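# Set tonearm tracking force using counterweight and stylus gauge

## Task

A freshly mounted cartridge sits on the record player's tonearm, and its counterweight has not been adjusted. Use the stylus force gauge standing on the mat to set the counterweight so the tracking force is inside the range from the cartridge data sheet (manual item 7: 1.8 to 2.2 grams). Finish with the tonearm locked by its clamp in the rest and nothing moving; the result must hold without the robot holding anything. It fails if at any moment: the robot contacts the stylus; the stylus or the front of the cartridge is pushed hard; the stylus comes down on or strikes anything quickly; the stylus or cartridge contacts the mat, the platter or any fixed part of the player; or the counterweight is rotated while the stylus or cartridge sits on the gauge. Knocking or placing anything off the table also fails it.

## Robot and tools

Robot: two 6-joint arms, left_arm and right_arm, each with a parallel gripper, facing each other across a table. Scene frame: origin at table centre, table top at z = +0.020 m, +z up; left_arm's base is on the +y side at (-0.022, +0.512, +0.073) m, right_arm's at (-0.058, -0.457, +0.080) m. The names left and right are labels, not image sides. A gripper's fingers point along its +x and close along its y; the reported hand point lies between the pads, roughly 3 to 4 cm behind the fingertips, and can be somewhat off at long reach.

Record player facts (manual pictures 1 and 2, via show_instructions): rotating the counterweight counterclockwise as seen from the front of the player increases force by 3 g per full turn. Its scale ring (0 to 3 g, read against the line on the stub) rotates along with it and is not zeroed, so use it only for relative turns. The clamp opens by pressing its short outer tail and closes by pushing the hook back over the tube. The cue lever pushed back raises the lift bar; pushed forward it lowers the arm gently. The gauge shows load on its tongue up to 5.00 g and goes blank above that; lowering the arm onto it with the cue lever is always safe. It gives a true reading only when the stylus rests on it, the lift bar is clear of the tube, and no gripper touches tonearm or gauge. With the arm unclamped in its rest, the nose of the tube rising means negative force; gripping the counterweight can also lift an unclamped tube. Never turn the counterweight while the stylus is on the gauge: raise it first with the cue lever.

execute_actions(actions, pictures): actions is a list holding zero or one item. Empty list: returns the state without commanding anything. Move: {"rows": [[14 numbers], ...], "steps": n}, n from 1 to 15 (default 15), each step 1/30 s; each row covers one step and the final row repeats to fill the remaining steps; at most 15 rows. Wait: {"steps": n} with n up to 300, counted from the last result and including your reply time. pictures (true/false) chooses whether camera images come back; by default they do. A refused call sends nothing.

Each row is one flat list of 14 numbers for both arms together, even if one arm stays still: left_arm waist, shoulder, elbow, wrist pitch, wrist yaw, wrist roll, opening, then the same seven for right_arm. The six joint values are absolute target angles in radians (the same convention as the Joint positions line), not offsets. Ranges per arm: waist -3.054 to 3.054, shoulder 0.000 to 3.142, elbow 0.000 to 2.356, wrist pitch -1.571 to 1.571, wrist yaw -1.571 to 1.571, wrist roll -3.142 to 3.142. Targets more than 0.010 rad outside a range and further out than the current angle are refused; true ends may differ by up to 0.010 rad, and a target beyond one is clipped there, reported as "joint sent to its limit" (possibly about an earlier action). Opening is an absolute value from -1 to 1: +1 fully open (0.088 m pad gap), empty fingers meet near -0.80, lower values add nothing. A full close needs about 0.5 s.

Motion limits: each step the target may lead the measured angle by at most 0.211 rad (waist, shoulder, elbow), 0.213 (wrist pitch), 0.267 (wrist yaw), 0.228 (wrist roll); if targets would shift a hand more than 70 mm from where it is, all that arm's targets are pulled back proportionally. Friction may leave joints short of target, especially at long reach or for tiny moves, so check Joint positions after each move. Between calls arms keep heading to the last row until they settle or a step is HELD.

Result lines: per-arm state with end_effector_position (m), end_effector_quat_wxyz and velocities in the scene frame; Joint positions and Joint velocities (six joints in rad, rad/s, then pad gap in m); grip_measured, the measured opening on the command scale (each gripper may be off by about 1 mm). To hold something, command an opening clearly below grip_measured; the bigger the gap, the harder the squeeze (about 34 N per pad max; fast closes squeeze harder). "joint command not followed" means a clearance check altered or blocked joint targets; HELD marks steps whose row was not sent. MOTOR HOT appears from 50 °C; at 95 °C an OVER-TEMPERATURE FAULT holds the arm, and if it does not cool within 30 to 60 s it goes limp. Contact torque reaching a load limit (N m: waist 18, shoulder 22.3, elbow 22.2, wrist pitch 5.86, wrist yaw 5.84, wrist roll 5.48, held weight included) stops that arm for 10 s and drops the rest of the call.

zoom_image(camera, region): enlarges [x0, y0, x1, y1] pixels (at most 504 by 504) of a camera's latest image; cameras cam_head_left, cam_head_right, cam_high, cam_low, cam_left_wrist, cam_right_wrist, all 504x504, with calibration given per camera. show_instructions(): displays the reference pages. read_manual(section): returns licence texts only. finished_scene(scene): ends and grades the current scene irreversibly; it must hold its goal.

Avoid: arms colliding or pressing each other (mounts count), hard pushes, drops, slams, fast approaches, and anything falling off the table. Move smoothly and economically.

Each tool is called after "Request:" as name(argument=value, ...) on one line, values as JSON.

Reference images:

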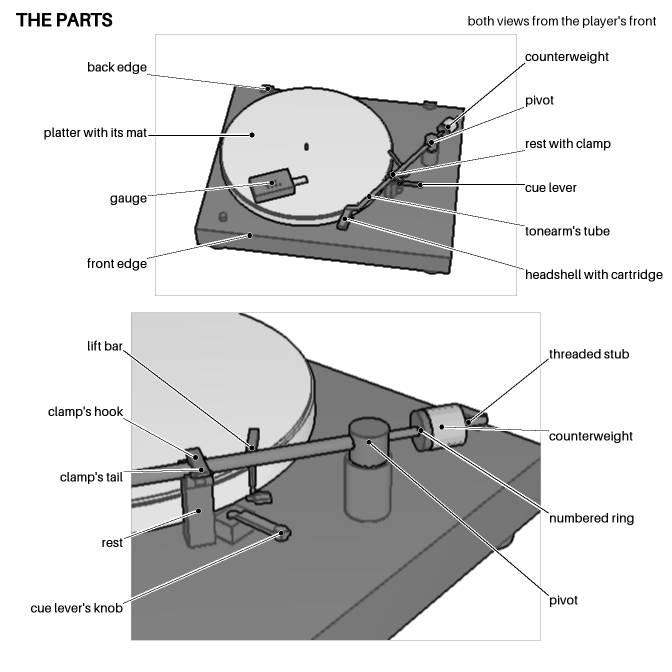

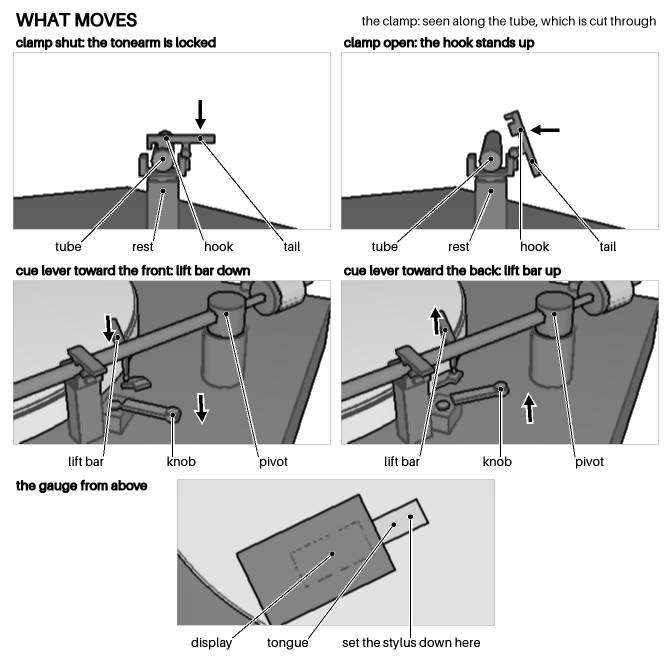

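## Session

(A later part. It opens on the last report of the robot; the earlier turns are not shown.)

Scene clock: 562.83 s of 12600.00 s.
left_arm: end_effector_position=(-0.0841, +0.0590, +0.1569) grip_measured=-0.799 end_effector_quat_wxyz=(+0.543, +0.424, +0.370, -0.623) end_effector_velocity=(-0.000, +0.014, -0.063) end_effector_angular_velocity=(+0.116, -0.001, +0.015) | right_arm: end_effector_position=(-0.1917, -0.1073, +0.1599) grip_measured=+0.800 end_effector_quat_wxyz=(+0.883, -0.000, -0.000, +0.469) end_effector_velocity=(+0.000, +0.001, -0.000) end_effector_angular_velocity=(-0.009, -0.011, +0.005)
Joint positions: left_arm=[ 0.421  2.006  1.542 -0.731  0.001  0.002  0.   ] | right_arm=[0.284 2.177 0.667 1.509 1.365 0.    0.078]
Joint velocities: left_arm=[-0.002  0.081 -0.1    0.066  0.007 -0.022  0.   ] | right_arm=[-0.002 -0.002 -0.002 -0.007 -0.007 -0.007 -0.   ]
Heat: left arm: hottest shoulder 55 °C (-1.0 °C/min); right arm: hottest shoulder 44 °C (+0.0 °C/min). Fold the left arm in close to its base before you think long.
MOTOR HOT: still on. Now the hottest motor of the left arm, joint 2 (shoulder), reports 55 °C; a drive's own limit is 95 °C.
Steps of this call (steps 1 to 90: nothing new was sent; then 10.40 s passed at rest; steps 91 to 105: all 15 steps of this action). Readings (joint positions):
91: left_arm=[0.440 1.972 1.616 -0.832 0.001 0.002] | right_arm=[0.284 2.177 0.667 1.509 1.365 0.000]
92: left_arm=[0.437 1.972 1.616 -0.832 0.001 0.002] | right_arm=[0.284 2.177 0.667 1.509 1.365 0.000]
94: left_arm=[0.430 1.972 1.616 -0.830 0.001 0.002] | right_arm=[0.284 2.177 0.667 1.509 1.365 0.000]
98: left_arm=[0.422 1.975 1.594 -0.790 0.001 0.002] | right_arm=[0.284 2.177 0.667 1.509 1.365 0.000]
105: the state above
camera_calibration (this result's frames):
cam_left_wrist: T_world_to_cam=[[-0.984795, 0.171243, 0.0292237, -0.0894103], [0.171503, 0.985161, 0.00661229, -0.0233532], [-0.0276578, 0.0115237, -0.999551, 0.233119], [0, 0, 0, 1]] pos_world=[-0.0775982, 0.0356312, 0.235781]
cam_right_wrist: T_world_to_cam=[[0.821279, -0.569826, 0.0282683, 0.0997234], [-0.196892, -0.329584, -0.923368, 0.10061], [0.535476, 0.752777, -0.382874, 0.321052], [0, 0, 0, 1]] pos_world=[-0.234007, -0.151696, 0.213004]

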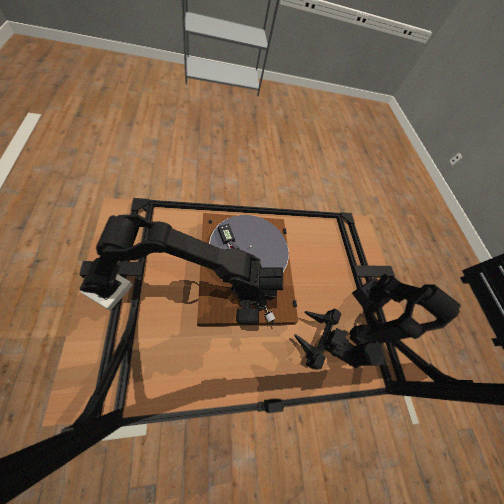

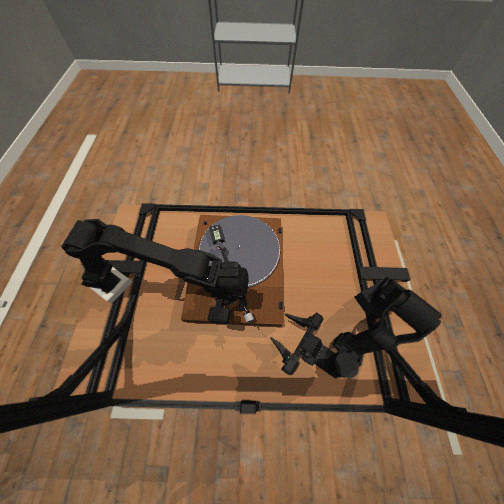

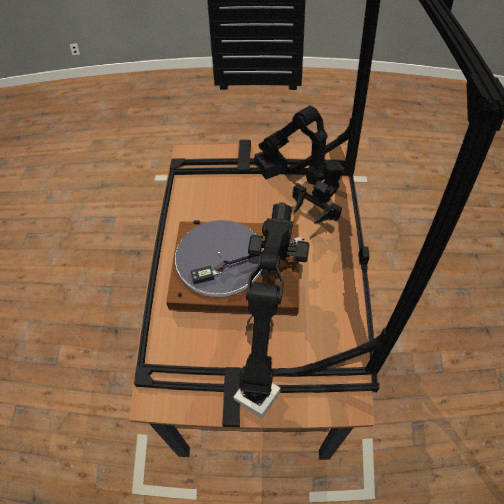

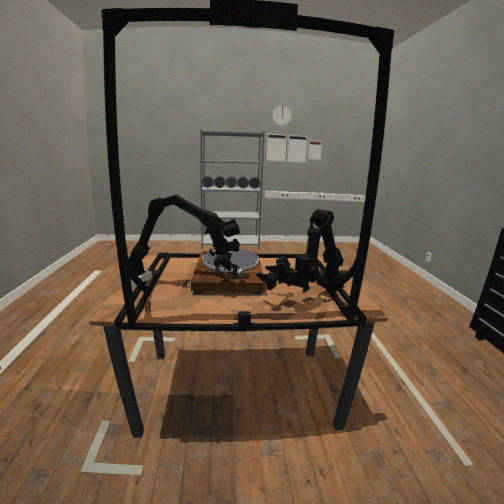

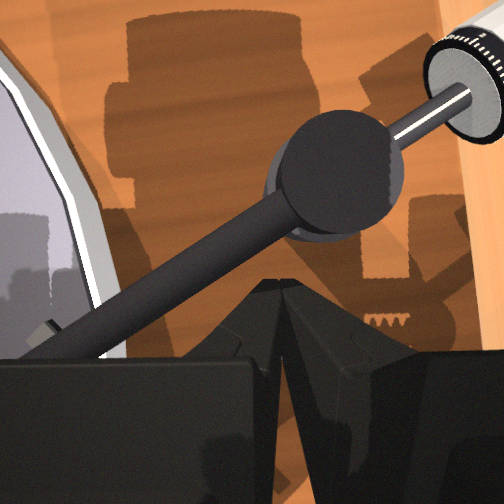

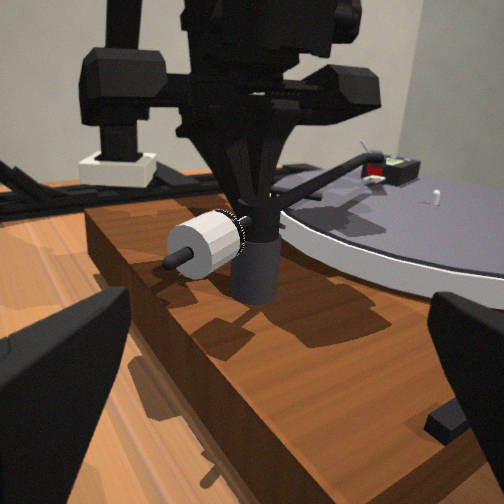

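Request:
execute_actions(actions=[{"rows":[[0.42,2.014,1.52,-0.71,0,0,-0.9,0.284,2.176,0.666,1.51,1.365,0,0.8],[0.42,2.016,1.51,-0.70,0,0,-0.9,0.284,2.176,0.666,1.51,1.365,0,0.8],[0.42,2.018,1.50,-0.69,0,0,-0.9,0.284,2.176,0.666,1.51,1.365,0,0.8],[0.42,2.02,1.49,-0.68,0,0,-0.9,0.284,2.176,0.666,1.51,1.365,0,0.8],[0.42,2.023,1.48,-0.67,0,0,-0.9,0.284,2.176,0.666,1.51,1.365,0,0.8],[0.42,2.026,1.472,-0.66,0,0,-0.9,0.284,2.176,0.666,1.51,1.365,0,0.8]],"steps":15}])

Scene clock: 567.50 s of 12600.00 s.
left_arm: end_effector_position=(-0.0838, +0.0614, +0.1374) grip_measured=-0.799 end_effector_quat_wxyz=(+0.542, +0.426, +0.371, -0.622) end_effector_velocity=(-0.000, -0.001, -0.001) end_effector_angular_velocity=(-0.003, -0.004, +0.007) | right_arm: end_effector_position=(-0.1916, -0.1074, +0.1599) grip_measured=+0.800 end_effector_quat_wxyz=(+0.883, -0.000, -0.000, +0.469) end_effector_velocity=(-0.000, +0.001, -0.001) end_effector_angular_velocity=(-0.009, -0.011, +0.005)
Joint positions: left_arm=[ 0.421  2.019  1.482 -0.663  0.001  0.002  0.   ] | right_arm=[0.284 2.177 0.667 1.509 1.365 0.    0.078]
Joint velocities: left_arm=[-0.002  0.002 -0.002  0.007 -0.007 -0.007  0.   ] | right_arm=[-0.002  0.002  0.002 -0.007 -0.007 -0.007 -0.   ]
Heat: left arm: hottest shoulder 55 °C (-1.0 °C/min); right arm: hottest shoulder 44 °C (+0.0 °C/min). Fold the left arm in close to its base before you think long.
MOTOR HOT: still on. Now the hottest motor of the left arm, joint 2 (shoulder), reports 55 °C; a drive's own limit is 95 °C.
Steps of this call (steps 1 to 15: the robot went on to your last target; steps 16 to 90: nothing new was sent; then 1.17 s passed at rest; steps 91 to 105: all 15 steps of this action). Readings (joint positions):
91: left_arm=[0.421 2.009 1.536 -0.719 0.001 0.002] | right_arm=[0.284 2.177 0.667 1.509 1.365 0.000]
92: left_arm=[0.421 2.009 1.533 -0.714 0.001 0.002] | right_arm=[0.284 2.177 0.667 1.509 1.365 0.000]
94: left_arm=[0.421 2.009 1.521 -0.699 0.001 0.002] | right_arm=[0.284 2.177 0.667 1.509 1.365 0.000]
98: left_arm=[0.421 2.014 1.492 -0.674 0.001 0.002] | right_arm=[0.284 2.177 0.667 1.509 1.365 0.000]
105: the state above
camera_calibration (this result's frames):
cam_left_wrist: T_world_to_cam=[[-0.984812, 0.171121, 0.0293789, -0.0889484], [0.171498, 0.985125, 0.0108054, -0.0262684], [-0.0270928, 0.0156797, -0.99951, 0.213436], [0, 0, 0, 1]] pos_world=[-0.0773099, 0.037752, 0.216229]
cam_right_wrist: T_world_to_cam=[[0.821272, -0.569818, 0.0286425, 0.0995747], [-0.196647, -0.329837, -0.92333, 0.100554], [0.535577, 0.752672, -0.382938, 0.321061], [0, 0, 0, 1]] pos_world=[-0.233957, -0.151748, 0.212939]

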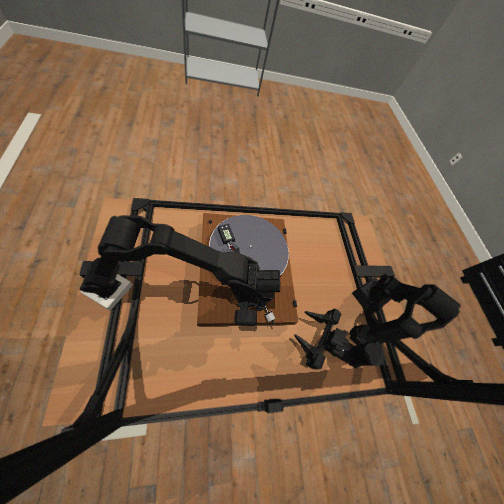

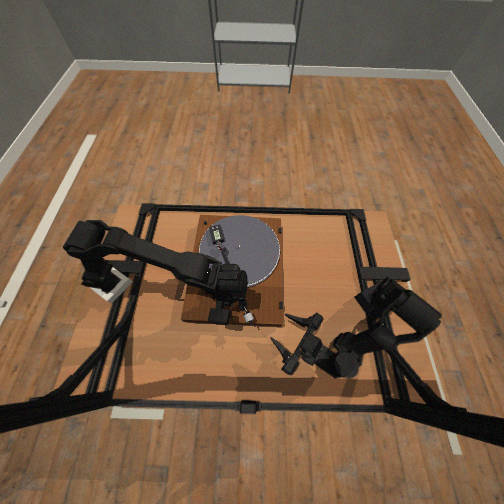

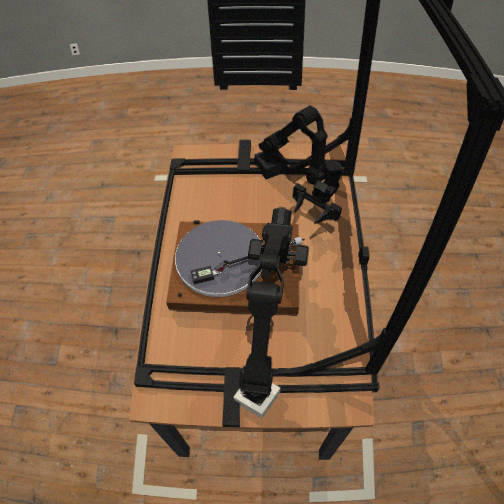

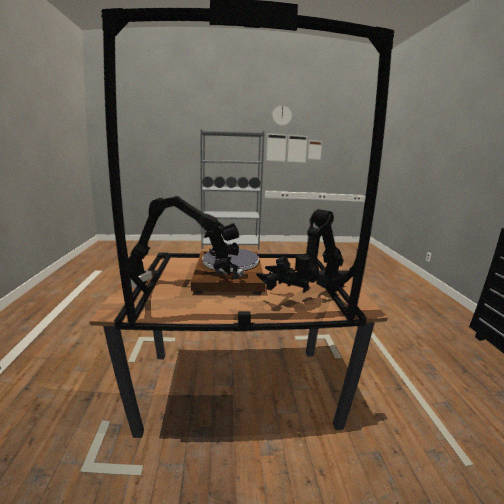

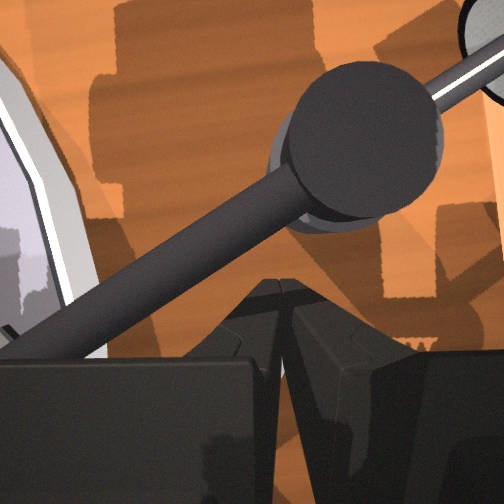

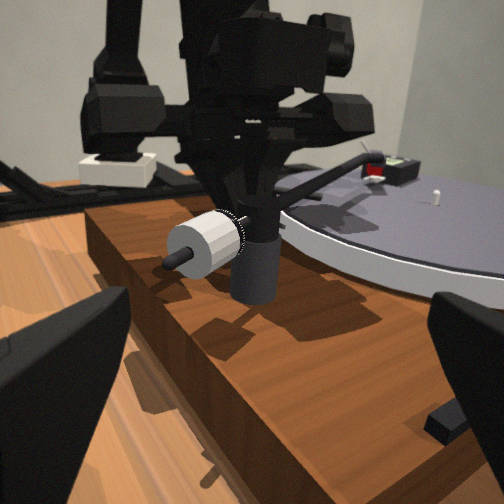

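Request:
execute_actions(actions=[{"rows":[[0.42,2.012,1.468,-0.659,0,0,-0.9,0.284,2.176,0.666,1.51,1.365,0,0.8],[0.419,2.008,1.462,-0.657,0,0,-0.9,0.284,2.176,0.666,1.51,1.365,0,0.8],[0.418,2.004,1.456,-0.655,0,0,-0.9,0.284,2.176,0.666,1.51,1.365,0,0.8],[0.418,2.0,1.45,-0.653,0,0,-0.9,0.284,2.176,0.666,1.51,1.365,0,0.8],[0.417,1.996,1.444,-0.651,0,0,-0.9,0.284,2.176,0.666,1.51,1.365,0,0.8],[0.416,1.992,1.438,-0.649,0,0,-0.9,0.284,2.176,0.666,1.51,1.365,0,0.8],[0.416,1.988,1.432,-0.647,0,0,-0.9,0.284,2.176,0.666,1.51,1.365,0,0.8],[0.415,1.984,1.426,-0.645,0,0,-0.9,0.284,2.176,0.666,1.51,1.365,0,0.8],[0.414,1.98,1.42,-0.643,0,0,-0.9,0.284,2.176,0.666,1.51,1.365,0,0.8],[0.414,1.976,1.414,-0.641,0,0,-0.9,0.284,2.176,0.666,1.51,1.365,0,0.8],[0.413,1.972,1.408,-0.639,0,0,-0.9,0.284,2.176,0.666,1.51,1.365,0,0.8],[0.412,1.968,1.402,-0.637,0,0,-0.9,0.284,2.176,0.666,1.51,1.365,0,0.8],[0.412,1.964,1.396,-0.635,0,0,-0.9,0.284,2.176,0.666,1.51,1.365,0,0.8],[0.411,1.96,1.39,-0.632,0,0,-0.9,0.284,2.176,0.666,1.51,1.365,0,0.8],[0.41,1.956,1.384,-0.63,0,0,-0.9,0.284,2.176,0.666,1.51,1.365,0,0.8]],"steps":15}], pictures=false)

Request:
execute_actions(actions=[{"rows":[[0.409,1.952,1.378,-0.628,0,0,-0.9,0.284,2.176,0.666,1.51,1.365,0,0.8],[0.408,1.948,1.372,-0.626,0,0,-0.9,0.284,2.176,0.666,1.51,1.365,0,0.8],[0.407,1.944,1.366,-0.624,0,0,-0.9,0.284,2.176,0.666,1.51,1.365,0,0.8],[0.406,1.94,1.36,-0.622,0,0,-0.9,0.284,2.176,0.666,1.51,1.365,0,0.8],[0.405,1.936,1.354,-0.62,0,0,-0.9,0.284,2.176,0.666,1.51,1.365,0,0.8],[0.404,1.932,1.348,-0.617,0,0,-0.9,0.284,2.176,0.666,1.51,1.365,0,0.8],[0.404,1.928,1.342,-0.615,0,0,-0.9,0.284,2.176,0.666,1.51,1.365,0,0.8],[0.403,1.924,1.336,-0.613,0,0,-0.9,0.284,2.176,0.666,1.51,1.365,0,0.8],[0.403,1.92,1.33,-0.61,0,0,-0.9,0.284,2.176,0.666,1.51,1.365,0,0.8],[0.402,1.916,1.322,-0.607,0,0,-0.9,0.284,2.176,0.666,1.51,1.365,0,0.8]],"steps":15}])

Scene clock: 588.40 s of 12600.00 s.
left_arm: end_effector_position=(-0.0897, +0.0728, +0.1373) grip_measured=-0.799 end_effector_quat_wxyz=(+0.538, +0.424, +0.367, -0.630) end_effector_velocity=(-0.011, +0.028, +0.007) end_effector_angular_velocity=(-0.043, -0.003, -0.041) | right_arm: end_effector_position=(-0.1916, -0.1074, +0.1599) grip_measured=+0.800 end_effector_quat_wxyz=(+0.883, -0.000, -0.000, +0.469) end_effector_velocity=(+0.001, -0.000, -0.001) end_effector_angular_velocity=(-0.013, -0.015, +0.005)
Joint positions: left_arm=[ 0.407  1.976  1.415 -0.63   0.007  0.002  0.   ] | right_arm=[0.284 2.177 0.667 1.509 1.365 0.    0.078]
Joint velocities: left_arm=[-0.037 -0.129 -0.168  0.081 -0.007  0.007  0.   ] | right_arm=[-0.002 -0.002 -0.007 -0.007 -0.007 -0.007  0.   ]
Heat: left arm: hottest shoulder 55 °C (+0.0 °C/min); right arm: hottest shoulder 44 °C (+0.0 °C/min). Fold the left arm in close to its base before you think long.
MOTOR HOT: still on. Now the hottest motor of the left arm, joint 2 (shoulder), reports 55 °C; a drive's own limit is 95 °C.
Steps of this call (steps 1 to 15: the robot went on to your last target; steps 16 to 90: nothing new was sent; then 17.40 s passed at rest; steps 91 to 105: all 15 steps of this action). Readings (joint positions):
91: left_arm=[0.421 2.020 1.481 -0.662 0.001 0.002] | right_arm=[0.284 2.177 0.667 1.509 1.365 0.000]
92: left_arm=[0.421 2.020 1.479 -0.661 0.001 0.002] | right_arm=[0.284 2.177 0.667 1.509 1.365 0.000]
94: left_arm=[0.421 2.018 1.473 -0.655 0.001 0.002] | right_arm=[0.284 2.177 0.667 1.509 1.365 0.000]
98: left_arm=[0.417 2.006 1.455 -0.645 0.004 0.002] | right_arm=[0.284 2.177 0.667 1.509 1.365 0.000]
105: the state above

Scene clock: 588.90 s of 12600.00 s.
left_arm: end_effector_position=(-0.0933, +0.0865, +0.1387) grip_measured=-0.799 end_effector_quat_wxyz=(+0.534, +0.423, +0.363, -0.635) end_effector_velocity=(+0.001, +0.005, +0.001) end_effector_angular_velocity=(-0.003, -0.004, +0.007) | right_arm: end_effector_position=(-0.1916, -0.1074, +0.1599) grip_measured=+0.800 end_effector_quat_wxyz=(+0.883, -0.000, -0.000, +0.469) end_effector_velocity=(+0.001, +0.000, +0.002) end_effector_angular_velocity=(+0.005, +0.002, -0.010)
Joint positions: left_arm=[ 0.395  1.922  1.343 -0.603  0.009  0.002  0.   ] | right_arm=[0.284 2.177 0.667 1.509 1.365 0.    0.078]
Joint velocities: left_arm=[-0.002 -0.022 -0.027  0.007 -0.007 -0.007  0.   ] | right_arm=[-0.002 -0.002  0.002  0.007  0.007 -0.007 -0.   ]
Heat: left arm: hottest shoulder 56 °C (+1.0 °C/min); right arm: hottest shoulder 44 °C (+0.0 °C/min). Fold the left arm in close to its base before you think long.
MOTOR HOT: still on. Now the hottest motor of the left arm, joint 2 (shoulder), reports 56 °C; a drive's own limit is 95 °C.
Steps of this call (steps 1 to 15: all 15 steps of this action). Readings (joint positions):
1: left_arm=[0.406 1.972 1.410 -0.628 0.007 0.002] | right_arm=[0.284 2.177 0.667 1.509 1.365 0.000]
2: left_arm=[0.405 1.967 1.403 -0.626 0.008 0.002] | right_arm=[0.284 2.177 0.667 1.509 1.365 0.000]
4: left_arm=[0.403 1.959 1.392 -0.622 0.008 0.002] | right_arm=[0.284 2.177 0.667 1.509 1.365 0.000]
8: left_arm=[0.398 1.943 1.370 -0.608 0.006 0.002] | right_arm=[0.284 2.177 0.667 1.509 1.365 0.000]
15: the state above
camera_calibration (this result's frames):
cam_left_wrist: T_world_to_cam=[[-0.978952, 0.20071, 0.0369959, -0.10575], [0.200601, 0.97965, -0.00666675, -0.0437494], [-0.0375811, 0.000894987, -0.999293, 0.214353], [0, 0, 0, 1]] pos_world=[-0.0866922, 0.0638923, 0.217822]
cam_right_wrist: T_world_to_cam=[[0.821272, -0.569818, 0.0286425, 0.0995747], [-0.196647, -0.329837, -0.92333, 0.100554], [0.535577, 0.752672, -0.382938, 0.321061], [0, 0, 0, 1]] pos_world=[-0.233957, -0.151748, 0.212939]

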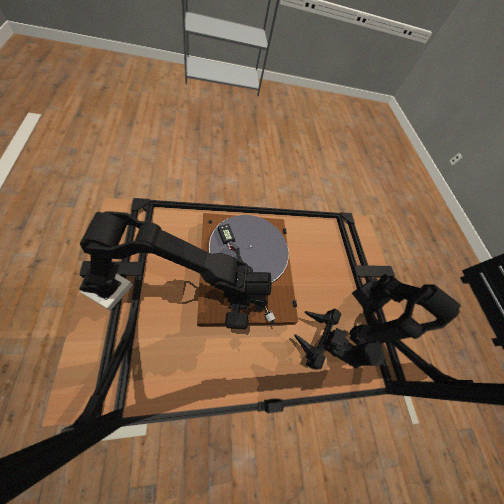

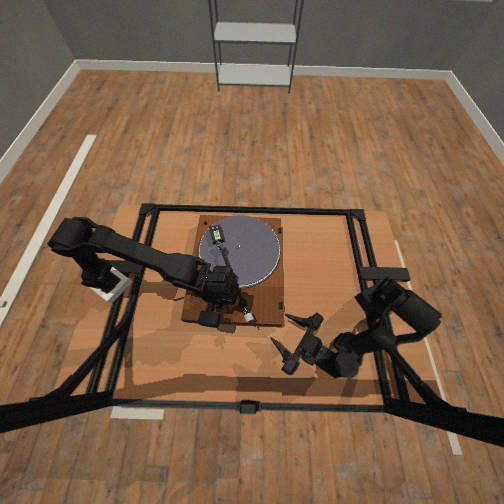

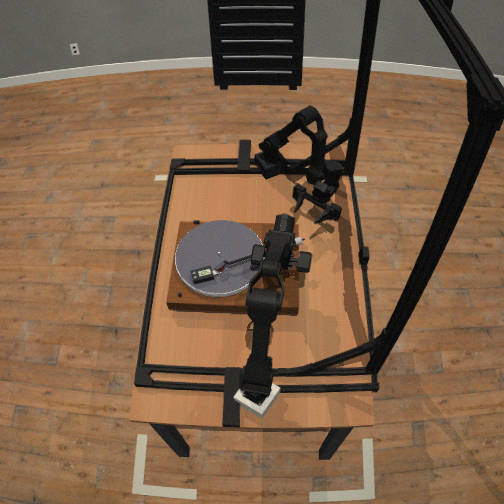

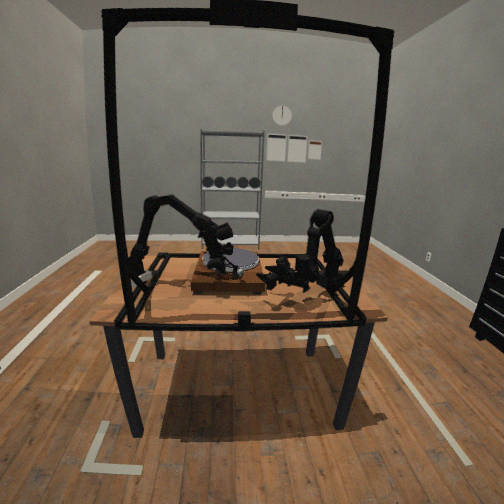

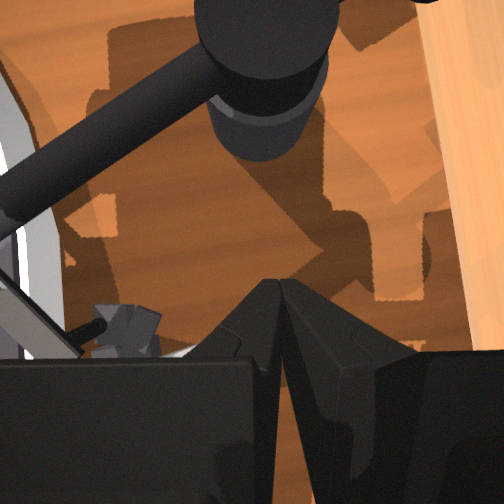

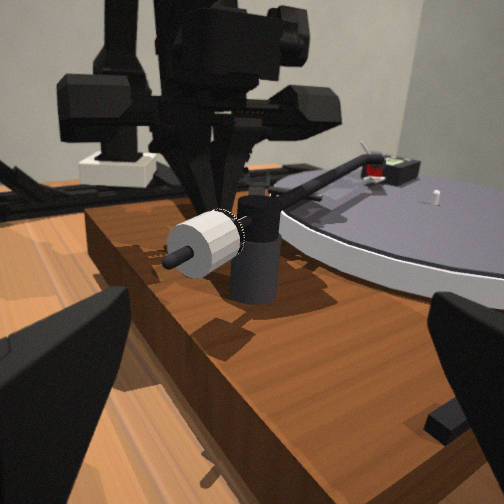

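Request:
execute_actions(actions=[{"rows":[[0.395,1.93,1.36,-0.62,0,0,-0.9,0.284,2.176,0.666,1.51,1.365,0,0.8],[0.395,1.93,1.38,-0.64,0,0,-0.9,0.284,2.176,0.666,1.51,1.365,0,0.8],[0.395,1.92,1.41,-0.69,0,0,-0.9,0.284,2.176,0.666,1.51,1.365,0,0.8],[0.395,1.90,1.44,-0.74,0,0,-0.9,0.284,2.176,0.666,1.51,1.365,0,0.8],[0.395,1.87,1.46,-0.79,0,0,-0.9,0.284,2.176,0.666,1.51,1.365,0,0.8],[0.395,1.83,1.47,-0.84,0,0,-0.9,0.284,2.176,0.666,1.51,1.365,0,0.8],[0.42,1.78,1.47,-0.89,0,0,-0.9,0.284,2.176,0.666,1.51,1.365,0,0.8]],"steps":15}], pictures=false)

Request:
execute_actions(actions=[{"steps":45}])

Request:
zoom_image(camera="cam_high", region=[180, 240, 260, 300])

Scene clock: 593.37 s of 12600.00 s.
left_arm: end_effector_position=(-0.0784, +0.1094, +0.2149) grip_measured=-0.799 end_effector_quat_wxyz=(+0.543, +0.423, +0.368, -0.625) end_effector_velocity=(+0.004, +0.025, -0.012) end_effector_angular_velocity=(+0.128, -0.022, +0.007) | right_arm: end_effector_position=(-0.1916, -0.1074, +0.1599) grip_measured=+0.800 end_effector_quat_wxyz=(+0.883, -0.000, -0.000, +0.469) end_effector_velocity=(+0.003, -0.001, +0.000) end_effector_angular_velocity=(-0.009, -0.011, -0.010)
Joint positions: left_arm=[ 0.419  1.777  1.468 -0.882  0.001  0.002  0.   ] | right_arm=[0.284 2.177 0.667 1.509 1.365 0.    0.078]
Joint velocities: left_arm=[-0.002  0.002 -0.002 -0.125 -0.007 -0.007  0.   ] | right_arm=[-0.002 -0.007 -0.007 -0.007  0.007 -0.007 -0.   ]
Heat: left arm: hottest shoulder 56 °C (+1.0 °C/min); right arm: hottest shoulder 44 °C (+0.0 °C/min). Fold the left arm in close to its base before you think long.
MOTOR HOT: still on. Now the hottest motor of the left arm, joint 2 (shoulder), reports 56 °C; a drive's own limit is 95 °C.
Steps of this call (steps 1 to 15: the robot went on to your last target; steps 16 to 119: nothing new was sent; steps 120 to 134: all 15 steps of this action). Readings (joint positions):
120: left_arm=[0.394 1.920 1.342 -0.603 0.009 0.002] | right_arm=[0.284 2.177 0.667 1.509 1.365 0.000]
121: left_arm=[0.394 1.921 1.348 -0.613 0.008 0.002] | right_arm=[0.284 2.177 0.667 1.509 1.365 0.000]
123: left_arm=[0.393 1.920 1.375 -0.666 0.004 0.002] | right_arm=[0.284 2.177 0.667 1.509 1.365 0.000]
127: left_arm=[0.398 1.861 1.430 -0.821 0.002 0.002] | right_arm=[0.284 2.177 0.667 1.509 1.365 0.000]
134: the state above

Scene clock: 594.87 s of 12600.00 s.
left_arm: end_effector_position=(-0.0782, +0.1107, +0.2134) grip_measured=-0.799 end_effector_quat_wxyz=(+0.541, +0.426, +0.371, -0.623) end_effector_velocity=(+0.003, +0.003, -0.000) end_effector_angular_velocity=(+0.005, -0.019, +0.012) | right_arm: end_effector_position=(-0.1916, -0.1074, +0.1599) grip_measured=+0.800 end_effector_quat_wxyz=(+0.883, -0.000, -0.000, +0.469) end_effector_velocity=(+0.002, -0.001, -0.000) end_effector_angular_velocity=(-0.009, -0.011, -0.010)
Joint positions: left_arm=[ 0.419  1.78   1.468 -0.889  0.001  0.002  0.   ] | right_arm=[0.284 2.177 0.667 1.509 1.365 0.    0.078]
Joint velocities: left_arm=[-0.002 -0.007 -0.007 -0.007 -0.022 -0.007  0.   ] | right_arm=[-0.002 -0.002 -0.002 -0.007  0.007 -0.007 -0.   ]
Heat: left arm: hottest shoulder 56 °C (+1.0 °C/min); right arm: hottest shoulder 44 °C (+0.0 °C/min). Fold the left arm in close to its base before you think long.
MOTOR HOT: still on. Now the hottest motor of the left arm, joint 2 (shoulder), reports 56 °C; a drive's own limit is 95 °C.
Steps of this call (steps 1 to 15: the robot went on to your last target; steps 16 to 45: nothing new was sent). Readings (joint positions):
1: left_arm=[0.419 1.777 1.468 -0.885 0.001 0.002] | right_arm=[0.284 2.177 0.667 1.509 1.365 0.000]
2: left_arm=[0.419 1.779 1.468 -0.888 0.001 0.002] | right_arm=[0.284 2.177 0.667 1.509 1.365 0.000]
4: left_arm=[0.419 1.779 1.468 -0.888 0.001 0.002] | right_arm=[0.284 2.177 0.667 1.509 1.365 0.000]
8: left_arm=[0.419 1.780 1.468 -0.888 0.001 0.002] | right_arm=[0.284 2.177 0.667 1.509 1.365 0.000]
45: the state above
All arms were judged still, so your last target was given up. Only a new action makes them travel on or press farther. Fingers that are still opening or closing keep moving.
camera_calibration (this result's frames):
cam_left_wrist: T_world_to_cam=[[-0.984379, 0.1735, 0.0299141, -0.0944912], [0.173917, 0.984688, 0.011931, -0.0765682], [-0.027386, 0.0169472, -0.999481, 0.288574], [0, 0, 0, 1]] pos_world=[-0.0717957, 0.0868996, 0.292164]
cam_right_wrist: T_world_to_cam=[[0.821272, -0.569818, 0.0286425, 0.0995747], [-0.196647, -0.329837, -0.92333, 0.100554], [0.535577, 0.752672, -0.382938, 0.321061], [0, 0, 0, 1]] pos_world=[-0.233957, -0.151748, 0.212939]

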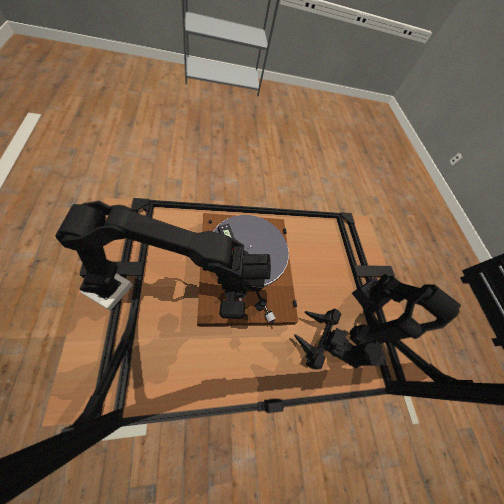

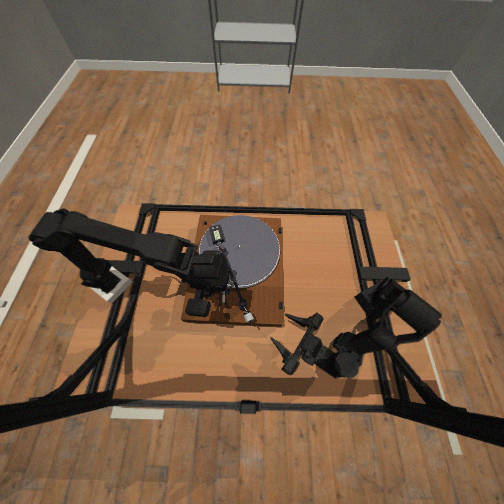

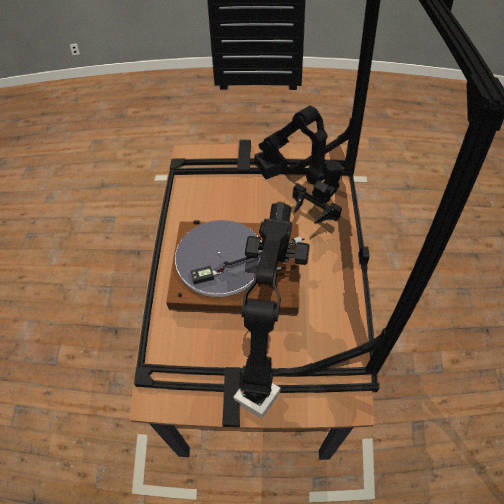

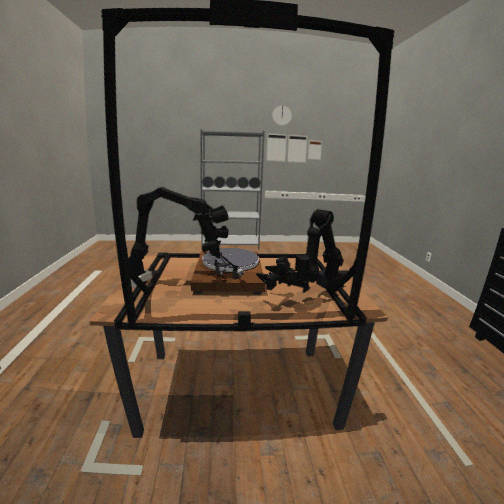

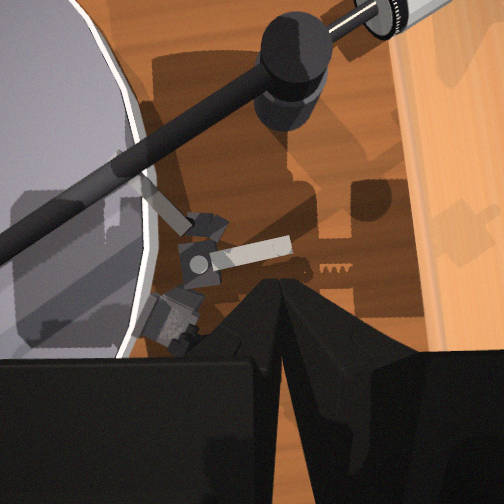

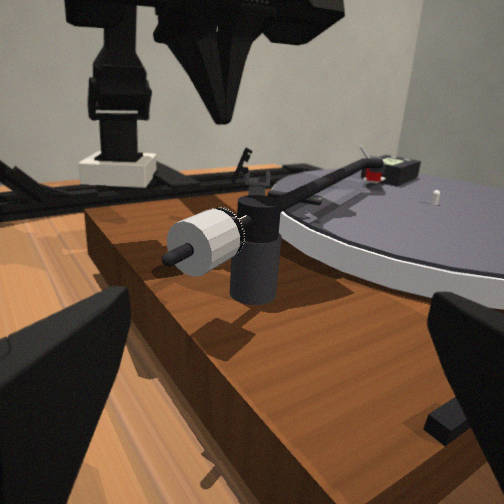

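Region (180, 240, 260, 300) of cam_high's 504x504 image, scaled by 6.300, with more detail than that image has; it fills the top 378 rows of this view, and the rest is white.

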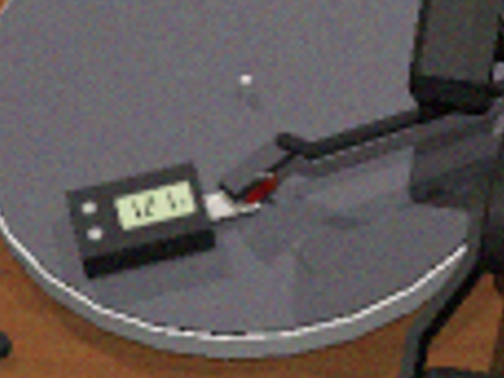

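Request:
execute_actions(actions=[{"rows":[[0.6,1.72,1.6,-1.05,0,0,-0.9,0.284,2.176,0.666,1.51,1.365,0,0.8],[0.6,1.72,1.6,-1.05,0,0,-0.9,0.284,2.176,0.666,1.51,1.365,0,0.8],[0.6,1.72,1.6,-1.05,0,0,-0.9,0.284,2.176,0.666,1.51,1.365,0,0.8],[0.6,1.72,1.6,-1.05,0,0,-0.9,0.284,2.176,0.666,1.51,1.365,0,0.8],[0.6,1.72,1.6,-1.05,0,0,-0.9,0.284,2.176,0.666,1.51,1.365,0,0.8],[0.868,1.715,1.629,-1.136,0,0,-0.9,0.284,2.176,0.666,1.51,1.365,0,0.8]],"steps":15}], pictures=false)

Request:
execute_actions(actions=[{"steps":15}])

Request:
zoom_image(camera="cam_right_wrist", region=[220, 130, 440, 250])

Scene clock: 600.63 s of 12600.00 s.
left_arm: end_effector_position=(+0.0969, +0.1501, +0.2655) grip_measured=-0.799 end_effector_quat_wxyz=(+0.661, +0.341, +0.468, -0.477) end_effector_velocity=(-0.017, -0.001, +0.000) end_effector_angular_velocity=(+0.000, +0.054, -0.032) | right_arm: end_effector_position=(-0.1916, -0.1074, +0.1599) grip_measured=+0.800 end_effector_quat_wxyz=(+0.883, -0.000, -0.000, +0.469) end_effector_velocity=(-0.002, +0.002, -0.000) end_effector_angular_velocity=(-0.009, -0.011, +0.020)
Joint positions: left_arm=[ 0.873  1.721  1.616 -1.131 -0.004  0.002  0.   ] | right_arm=[ 0.284  2.177  0.667  1.509  1.365 -0.     0.078]
Joint velocities: left_arm=[-0.022 -0.002  0.002 -0.022  0.051 -0.007  0.   ] | right_arm=[-0.002 -0.002 -0.002 -0.007 -0.022 -0.007 -0.   ]
Heat: left arm: hottest shoulder 55 °C (+0.0 °C/min); right arm: hottest shoulder 44 °C (+0.0 °C/min). Fold the left arm in close to its base before you think long.
MOTOR HOT: still on. Now the hottest motor of the left arm, joint 2 (shoulder), reports 55 °C; a drive's own limit is 95 °C.
Steps of this call (steps 1 to 90: nothing new was sent; then 2.27 s passed at rest; steps 91 to 105: all 15 steps of this action). Readings (joint positions):
91: left_arm=[0.428 1.777 1.485 -0.921 0.009 0.002] | right_arm=[0.284 2.177 0.667 1.509 1.365 -0.000]
92: left_arm=[0.455 1.776 1.504 -0.959 0.010 0.001] | right_arm=[0.284 2.177 0.667 1.509 1.365 -0.000]
94: left_arm=[0.529 1.763 1.542 -1.001 0.003 0.001] | right_arm=[0.284 2.177 0.667 1.509 1.365 -0.000]
98: left_arm=[0.686 1.726 1.600 -1.081 0.004 0.001] | right_arm=[0.284 2.177 0.667 1.509 1.365 -0.000]
105: the state above

Scene clock: 601.13 s of 12600.00 s.
left_arm: end_effector_position=(+0.0947, +0.1500, +0.2656) grip_measured=-0.799 end_effector_quat_wxyz=(+0.658, +0.342, +0.469, -0.479) end_effector_velocity=(-0.000, +0.002, -0.000) end_effector_angular_velocity=(+0.008, -0.002, +0.007) | right_arm: end_effector_position=(-0.1916, -0.1074, +0.1599) grip_measured=+0.800 end_effector_quat_wxyz=(+0.883, -0.000, -0.000, +0.469) end_effector_velocity=(+0.001, -0.002, -0.001) end_effector_angular_velocity=(-0.021, -0.027, -0.005)
Joint positions: left_arm=[ 0.869  1.721  1.617 -1.134 -0.001  0.002  0.   ] | right_arm=[ 0.284  2.177  0.667  1.509  1.365 -0.     0.078]
Joint velocities: left_arm=[-0.002 -0.002 -0.002 -0.007 -0.007 -0.007  0.   ] | right_arm=[ 0.002 -0.002 -0.007 -0.007  0.007 -0.022 -0.   ]
Heat: left arm: hottest shoulder 55 °C (+0.0 °C/min); right arm: hottest shoulder 44 °C (+0.0 °C/min). Fold the left arm in close to its base before you think long.
MOTOR HOT: still on. Now the hottest motor of the left arm, joint 2 (shoulder), reports 55 °C; a drive's own limit is 95 °C.
Steps of this call (steps 1 to 15: the robot went on to your last target). Readings (joint positions):
1: left_arm=[0.872 1.721 1.616 -1.131 -0.003 0.002] | right_arm=[0.284 2.177 0.667 1.509 1.365 -0.000]
2: left_arm=[0.870 1.721 1.616 -1.132 -0.002 0.002] | right_arm=[0.284 2.177 0.667 1.509 1.365 -0.000]
4: left_arm=[0.869 1.721 1.617 -1.133 -0.001 0.002] | right_arm=[0.284 2.177 0.667 1.509 1.365 -0.000]
8: left_arm=[0.869 1.721 1.617 -1.134 -0.001 0.002] | right_arm=[0.284 2.177 0.667 1.509 1.365 -0.000]
15: the state above
All arms were judged still, so your last target was given up. Only a new action makes them travel on or press farther. Fingers that are still opening or closing keep moving.
camera_calibration (this result's frames):
cam_left_wrist: T_world_to_cam=[[-0.961313, -0.273916, 0.0291154, 0.132493], [-0.2723, 0.960927, 0.0497302, -0.110176], [-0.0415996, 0.0398781, -0.998338, 0.342476], [0, 0, 0, 1]] pos_world=[0.111613, 0.128506, 0.343528]
cam_right_wrist: T_world_to_cam=[[0.821262, -0.569812, 0.0290238, 0.0995127], [-0.196355, -0.330034, -0.923321, 0.100587], [0.535698, 0.75259, -0.38293, 0.321074], [0, 0, 0, 1]] pos_world=[-0.233974, -0.151736, 0.212935]

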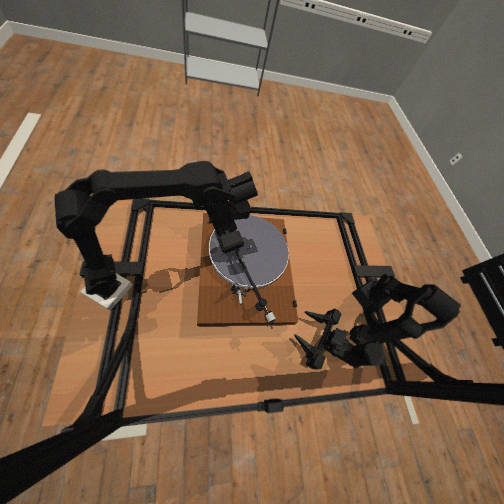

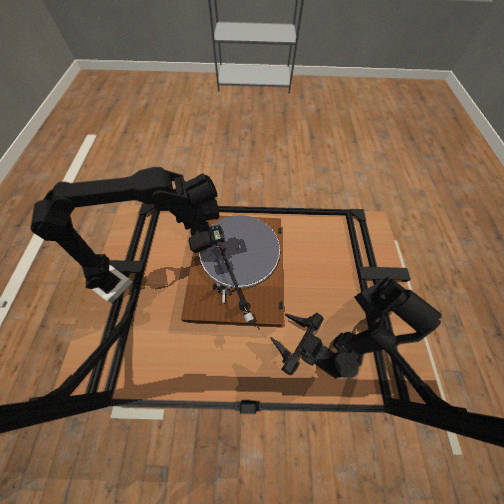

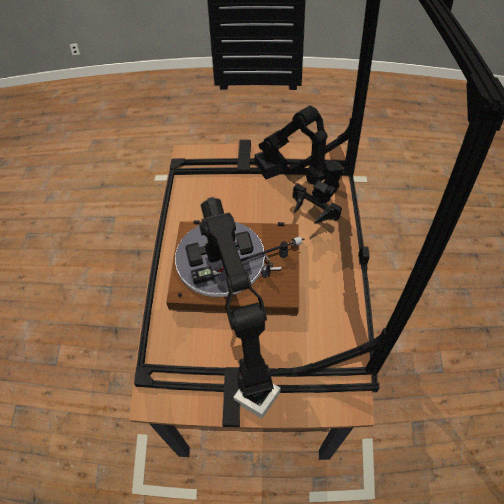

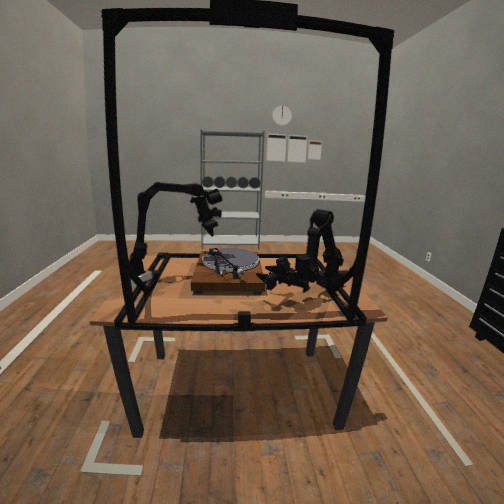

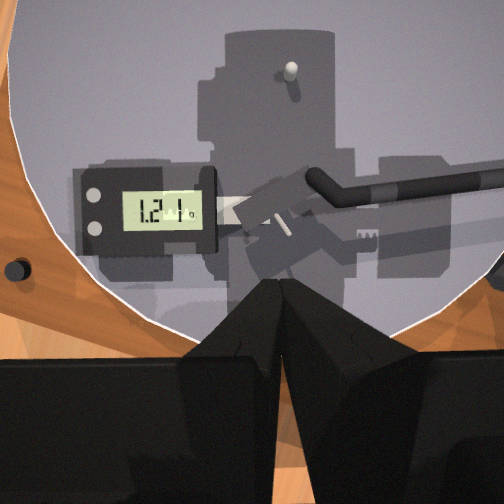

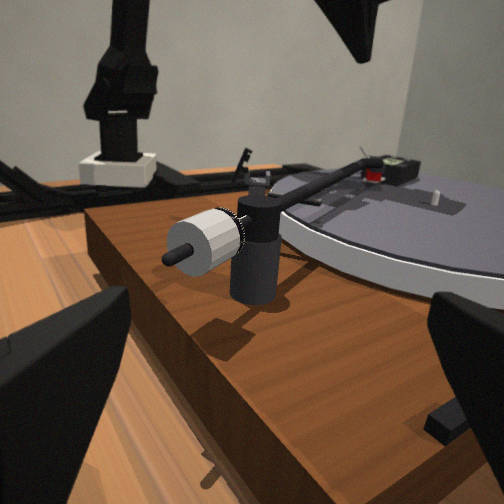

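Region (220, 130, 440, 250) of cam_right_wrist's 504x504 image, scaled by 2.291, with more detail than that image has; it fills the top 275 rows of this view, and the rest is white.

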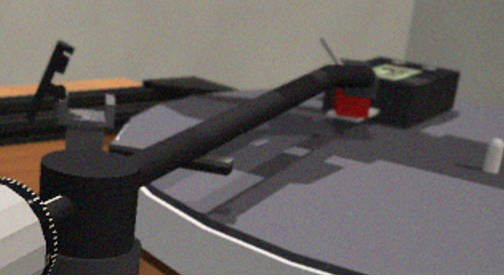

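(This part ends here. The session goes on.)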